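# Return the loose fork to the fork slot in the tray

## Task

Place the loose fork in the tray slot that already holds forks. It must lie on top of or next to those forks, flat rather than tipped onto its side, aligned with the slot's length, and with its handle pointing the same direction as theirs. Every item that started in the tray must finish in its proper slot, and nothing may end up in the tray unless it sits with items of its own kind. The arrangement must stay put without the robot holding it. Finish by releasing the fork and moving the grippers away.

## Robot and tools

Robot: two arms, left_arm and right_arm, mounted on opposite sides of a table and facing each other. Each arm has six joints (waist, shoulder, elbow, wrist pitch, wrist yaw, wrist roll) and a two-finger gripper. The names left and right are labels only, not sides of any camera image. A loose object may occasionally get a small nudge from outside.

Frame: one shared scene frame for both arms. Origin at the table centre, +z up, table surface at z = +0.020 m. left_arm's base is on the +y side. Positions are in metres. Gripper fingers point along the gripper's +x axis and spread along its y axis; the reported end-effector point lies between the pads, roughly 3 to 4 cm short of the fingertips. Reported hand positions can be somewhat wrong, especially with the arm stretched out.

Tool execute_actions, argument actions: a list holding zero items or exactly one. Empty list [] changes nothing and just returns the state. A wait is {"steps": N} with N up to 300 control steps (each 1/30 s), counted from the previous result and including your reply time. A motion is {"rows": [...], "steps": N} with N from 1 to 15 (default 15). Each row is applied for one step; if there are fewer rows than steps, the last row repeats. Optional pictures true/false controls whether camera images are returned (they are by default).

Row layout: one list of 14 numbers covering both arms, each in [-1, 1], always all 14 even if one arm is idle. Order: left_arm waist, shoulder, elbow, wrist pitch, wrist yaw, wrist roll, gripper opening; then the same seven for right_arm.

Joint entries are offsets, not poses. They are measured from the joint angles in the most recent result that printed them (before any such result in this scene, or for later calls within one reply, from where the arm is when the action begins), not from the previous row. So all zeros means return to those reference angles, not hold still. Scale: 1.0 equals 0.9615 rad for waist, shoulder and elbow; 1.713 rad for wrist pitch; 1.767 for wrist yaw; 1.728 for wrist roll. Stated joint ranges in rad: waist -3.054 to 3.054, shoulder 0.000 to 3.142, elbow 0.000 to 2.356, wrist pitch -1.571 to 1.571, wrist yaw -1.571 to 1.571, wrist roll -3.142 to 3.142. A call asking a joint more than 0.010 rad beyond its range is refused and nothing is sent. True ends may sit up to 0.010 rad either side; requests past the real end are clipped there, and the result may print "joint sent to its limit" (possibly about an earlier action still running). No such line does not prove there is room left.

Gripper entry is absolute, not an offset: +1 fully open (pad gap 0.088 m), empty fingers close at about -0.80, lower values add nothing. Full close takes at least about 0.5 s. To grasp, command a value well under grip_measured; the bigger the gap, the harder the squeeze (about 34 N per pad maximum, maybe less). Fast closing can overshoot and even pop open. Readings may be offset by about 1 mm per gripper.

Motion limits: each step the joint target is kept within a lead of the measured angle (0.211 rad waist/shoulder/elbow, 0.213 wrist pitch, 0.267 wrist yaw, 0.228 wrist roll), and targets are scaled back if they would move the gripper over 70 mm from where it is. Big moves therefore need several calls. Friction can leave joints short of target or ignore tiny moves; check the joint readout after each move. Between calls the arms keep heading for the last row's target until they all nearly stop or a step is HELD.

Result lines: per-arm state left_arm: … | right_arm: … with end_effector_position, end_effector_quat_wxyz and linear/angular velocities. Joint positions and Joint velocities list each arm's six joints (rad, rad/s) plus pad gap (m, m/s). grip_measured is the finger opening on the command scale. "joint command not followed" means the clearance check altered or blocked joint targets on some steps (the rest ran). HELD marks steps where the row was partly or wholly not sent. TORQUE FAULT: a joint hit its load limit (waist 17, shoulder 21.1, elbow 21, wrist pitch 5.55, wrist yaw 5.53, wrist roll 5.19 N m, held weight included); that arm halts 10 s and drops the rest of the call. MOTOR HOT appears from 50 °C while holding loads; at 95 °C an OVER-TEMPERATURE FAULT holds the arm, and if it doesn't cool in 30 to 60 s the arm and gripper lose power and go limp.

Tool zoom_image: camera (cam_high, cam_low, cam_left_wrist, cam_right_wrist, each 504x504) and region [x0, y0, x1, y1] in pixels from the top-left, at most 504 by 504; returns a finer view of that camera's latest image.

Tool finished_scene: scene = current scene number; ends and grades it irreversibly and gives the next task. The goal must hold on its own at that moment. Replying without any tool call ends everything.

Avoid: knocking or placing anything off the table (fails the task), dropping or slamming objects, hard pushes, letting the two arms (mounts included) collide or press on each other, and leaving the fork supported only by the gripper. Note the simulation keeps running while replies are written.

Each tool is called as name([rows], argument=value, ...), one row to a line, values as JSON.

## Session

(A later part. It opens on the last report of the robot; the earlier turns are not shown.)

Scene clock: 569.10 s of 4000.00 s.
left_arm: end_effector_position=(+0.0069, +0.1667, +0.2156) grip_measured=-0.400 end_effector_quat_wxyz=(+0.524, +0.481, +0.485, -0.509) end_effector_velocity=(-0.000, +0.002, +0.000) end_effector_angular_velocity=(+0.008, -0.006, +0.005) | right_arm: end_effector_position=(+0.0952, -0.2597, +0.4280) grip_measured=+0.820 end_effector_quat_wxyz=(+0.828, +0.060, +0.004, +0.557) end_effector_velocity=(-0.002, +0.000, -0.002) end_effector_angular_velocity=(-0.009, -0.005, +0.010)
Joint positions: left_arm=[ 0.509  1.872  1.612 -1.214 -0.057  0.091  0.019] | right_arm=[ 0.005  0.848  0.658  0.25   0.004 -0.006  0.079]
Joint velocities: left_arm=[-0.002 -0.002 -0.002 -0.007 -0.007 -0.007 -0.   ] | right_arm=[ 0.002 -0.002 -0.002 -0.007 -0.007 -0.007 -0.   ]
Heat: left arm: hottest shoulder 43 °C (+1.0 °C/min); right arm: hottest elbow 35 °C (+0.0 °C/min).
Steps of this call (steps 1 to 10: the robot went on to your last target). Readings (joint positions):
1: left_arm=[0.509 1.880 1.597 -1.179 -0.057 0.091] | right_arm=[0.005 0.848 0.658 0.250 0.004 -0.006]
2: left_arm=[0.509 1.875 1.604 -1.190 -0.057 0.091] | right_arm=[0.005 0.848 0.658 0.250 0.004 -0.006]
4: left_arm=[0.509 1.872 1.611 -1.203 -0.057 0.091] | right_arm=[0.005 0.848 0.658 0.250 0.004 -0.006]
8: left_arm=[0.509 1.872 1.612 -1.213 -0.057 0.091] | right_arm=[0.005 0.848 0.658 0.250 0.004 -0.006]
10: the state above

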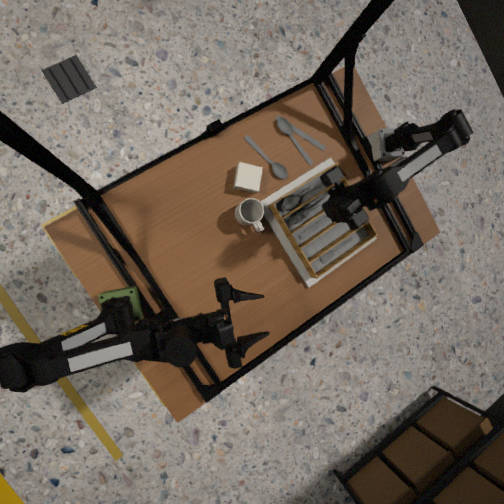

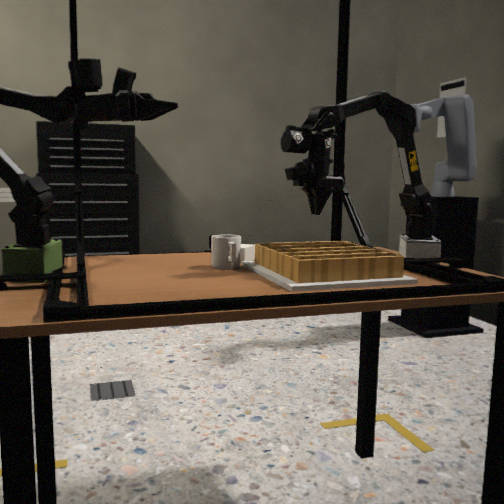

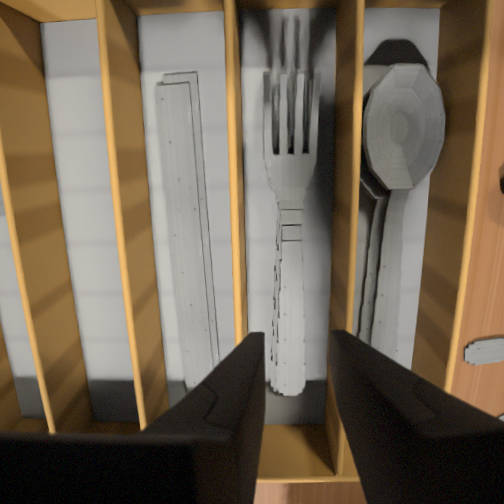

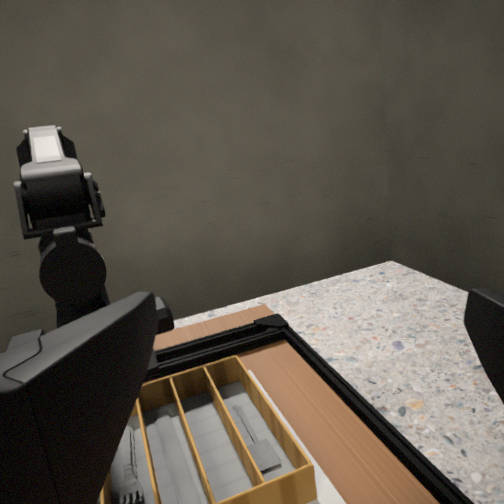

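execute_actions([
  {"rows": [[0,-0.01,-0.005,0,0,0,-0.4,0,0,0,0,0,0,0.82],[0,-0.03,-0.022,0,0,0,-0.4,0,0,0,0,0,0,0.82],[0,-0.06,-0.049,0,0,0,-0.4,0,0,0,0,0,0,0.82],[0,-0.105,-0.087,0,0,0,-0.4,0,0,0,0,0,0,0.82],[0,-0.155,-0.13,0,0,0,-0.4,0,0,0,0,0,0,0.82],[0,-0.21,-0.178,0,0,0,-0.4,0,0,0,0,0,0,0.82],[0,-0.275,-0.233,0,0,0,-0.4,0,0,0,0,0,0,0.82],[0,-0.34,-0.287,0,0,0,-0.4,0,0,0,0,0,0,0.82],[0,-0.403,-0.341,0,0,0,-0.4,0,0,0,0,0,0,0.82],[0,-0.467,-0.395,0,0,0,-0.4,0,0,0,0,0,0,0.82],[0,-0.525,-0.444,0,0,0,-0.4,0,0,0,0,0,0,0.82],[0,-0.57,-0.481,0,0,0,-0.4,0,0,0,0,0,0,0.82],[0,-0.608,-0.514,0,0,0,-0.4,0,0,0,0,0,0,0.82],[0,-0.63,-0.533,0,0,0,-0.4,0,0,0,0,0,0,0.82],[0,-0.64,-0.541,0,0,0,-0.4,0,0,0,0,0,0,0.82]], "steps": 15},
], pictures=false)

execute_actions([
  {"steps": 15},
])

Scene clock: 583.20 s of 4000.00 s.
left_arm: end_effector_position=(-0.0038, +0.2879, +0.2534) grip_measured=-0.400 end_effector_quat_wxyz=(+0.552, +0.455, +0.456, -0.530) end_effector_velocity=(-0.020, +0.211, -0.009) end_effector_angular_velocity=(-0.136, -0.035, +0.016) | right_arm: end_effector_position=(+0.0952, -0.2597, +0.4280) grip_measured=+0.820 end_effector_quat_wxyz=(+0.828, +0.060, +0.004, +0.557) end_effector_velocity=(-0.004, +0.001, -0.002) end_effector_angular_velocity=(-0.017, -0.003, +0.026)
Joint positions: left_arm=[ 0.509  1.318  1.167 -1.217 -0.057  0.091  0.019] | right_arm=[ 0.005  0.848  0.658  0.25   0.004 -0.006  0.079]
Joint velocities: left_arm=[-0.002 -0.93  -0.769 -0.022 -0.022 -0.007 -0.   ] | right_arm=[ 0.002 -0.002  0.002 -0.022 -0.022 -0.007 -0.   ]
Heat: left arm: hottest shoulder 43 °C (+0.0 °C/min); right arm: hottest elbow 36 °C (+1.0 °C/min).
Steps of this call (steps 1 to 30: the robot went on to your last target; steps 31 to 90: nothing new was sent; then 10.60 s passed at rest; steps 91 to 105: all 15 steps of this action). Readings (joint positions):
91: left_arm=[0.509 1.872 1.612 -1.215 -0.057 0.091] | right_arm=[0.005 0.848 0.658 0.250 0.004 -0.006]
92: left_arm=[0.509 1.870 1.612 -1.215 -0.057 0.091] | right_arm=[0.005 0.848 0.658 0.250 0.004 -0.006]
94: left_arm=[0.509 1.848 1.591 -1.210 -0.057 0.091] | right_arm=[0.005 0.848 0.658 0.250 0.004 -0.006]
98: left_arm=[0.509 1.695 1.454 -1.211 -0.057 0.091] | right_arm=[0.005 0.848 0.658 0.250 0.004 -0.006]
105: the state above

Scene clock: 583.70 s of 4000.00 s.
left_arm: end_effector_position=(-0.0056, +0.3026, +0.2480) grip_measured=-0.400 end_effector_quat_wxyz=(+0.551, +0.456, +0.457, -0.529) end_effector_velocity=(-0.002, +0.002, +0.001) end_effector_angular_velocity=(+0.001, +0.011, +0.018) | right_arm: end_effector_position=(+0.0952, -0.2597, +0.4280) grip_measured=+0.820 end_effector_quat_wxyz=(+0.828, +0.060, +0.004, +0.557) end_effector_velocity=(-0.002, +0.000, -0.002) end_effector_angular_velocity=(-0.009, -0.005, +0.010)
Joint positions: left_arm=[ 0.509  1.263  1.105 -1.215 -0.057  0.091  0.019] | right_arm=[ 0.005  0.848  0.658  0.25   0.004 -0.006  0.079]
Joint velocities: left_arm=[-0.002 -0.007 -0.002 -0.007  0.007 -0.022 -0.   ] | right_arm=[ 0.002 -0.002 -0.002 -0.007 -0.007 -0.007 -0.   ]
Heat: left arm: hottest shoulder 43 °C (+0.0 °C/min); right arm: hottest elbow 36 °C (+1.0 °C/min).
Steps of this call (steps 1 to 15: the robot went on to your last target). Readings (joint positions):
1: left_arm=[0.509 1.294 1.146 -1.218 -0.057 0.091] | right_arm=[0.005 0.848 0.658 0.250 0.004 -0.006]
2: left_arm=[0.509 1.280 1.132 -1.217 -0.057 0.091] | right_arm=[0.005 0.848 0.658 0.250 0.004 -0.006]
4: left_arm=[0.509 1.270 1.116 -1.216 -0.057 0.091] | right_arm=[0.005 0.848 0.658 0.250 0.004 -0.006]
8: left_arm=[0.509 1.266 1.106 -1.216 -0.057 0.091] | right_arm=[0.005 0.848 0.658 0.250 0.004 -0.006]
15: the state above

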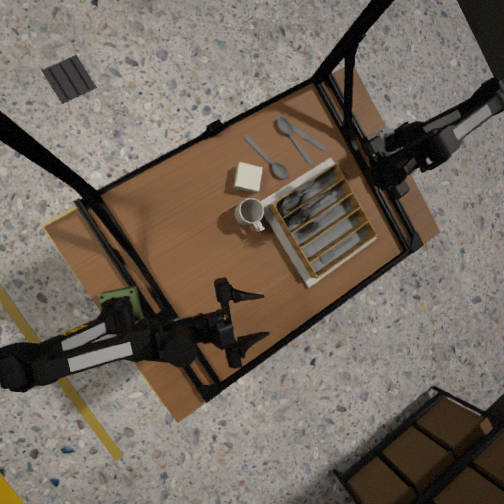

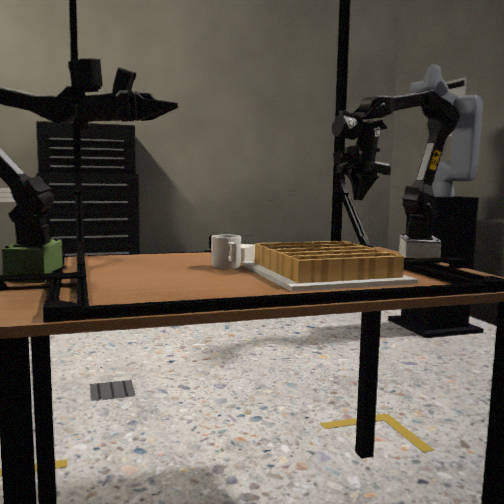

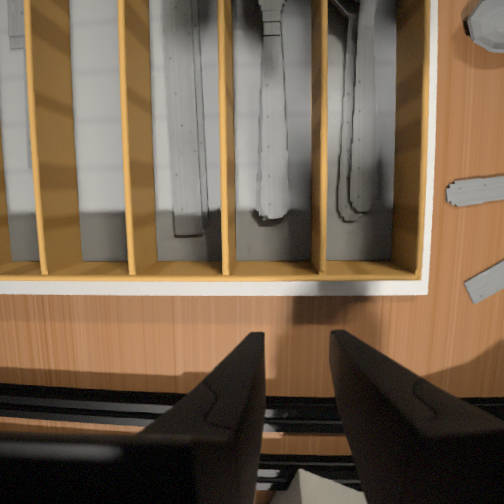

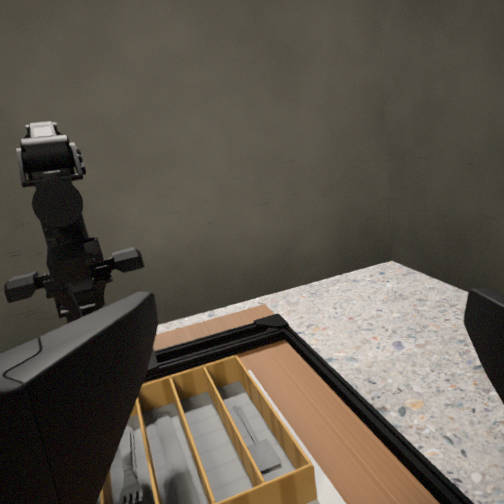

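The fork is lying flat on the other forks in their slot, and the arm is clear of the tray.

finished_scene(scene=1)

The scene is finished: the task was done.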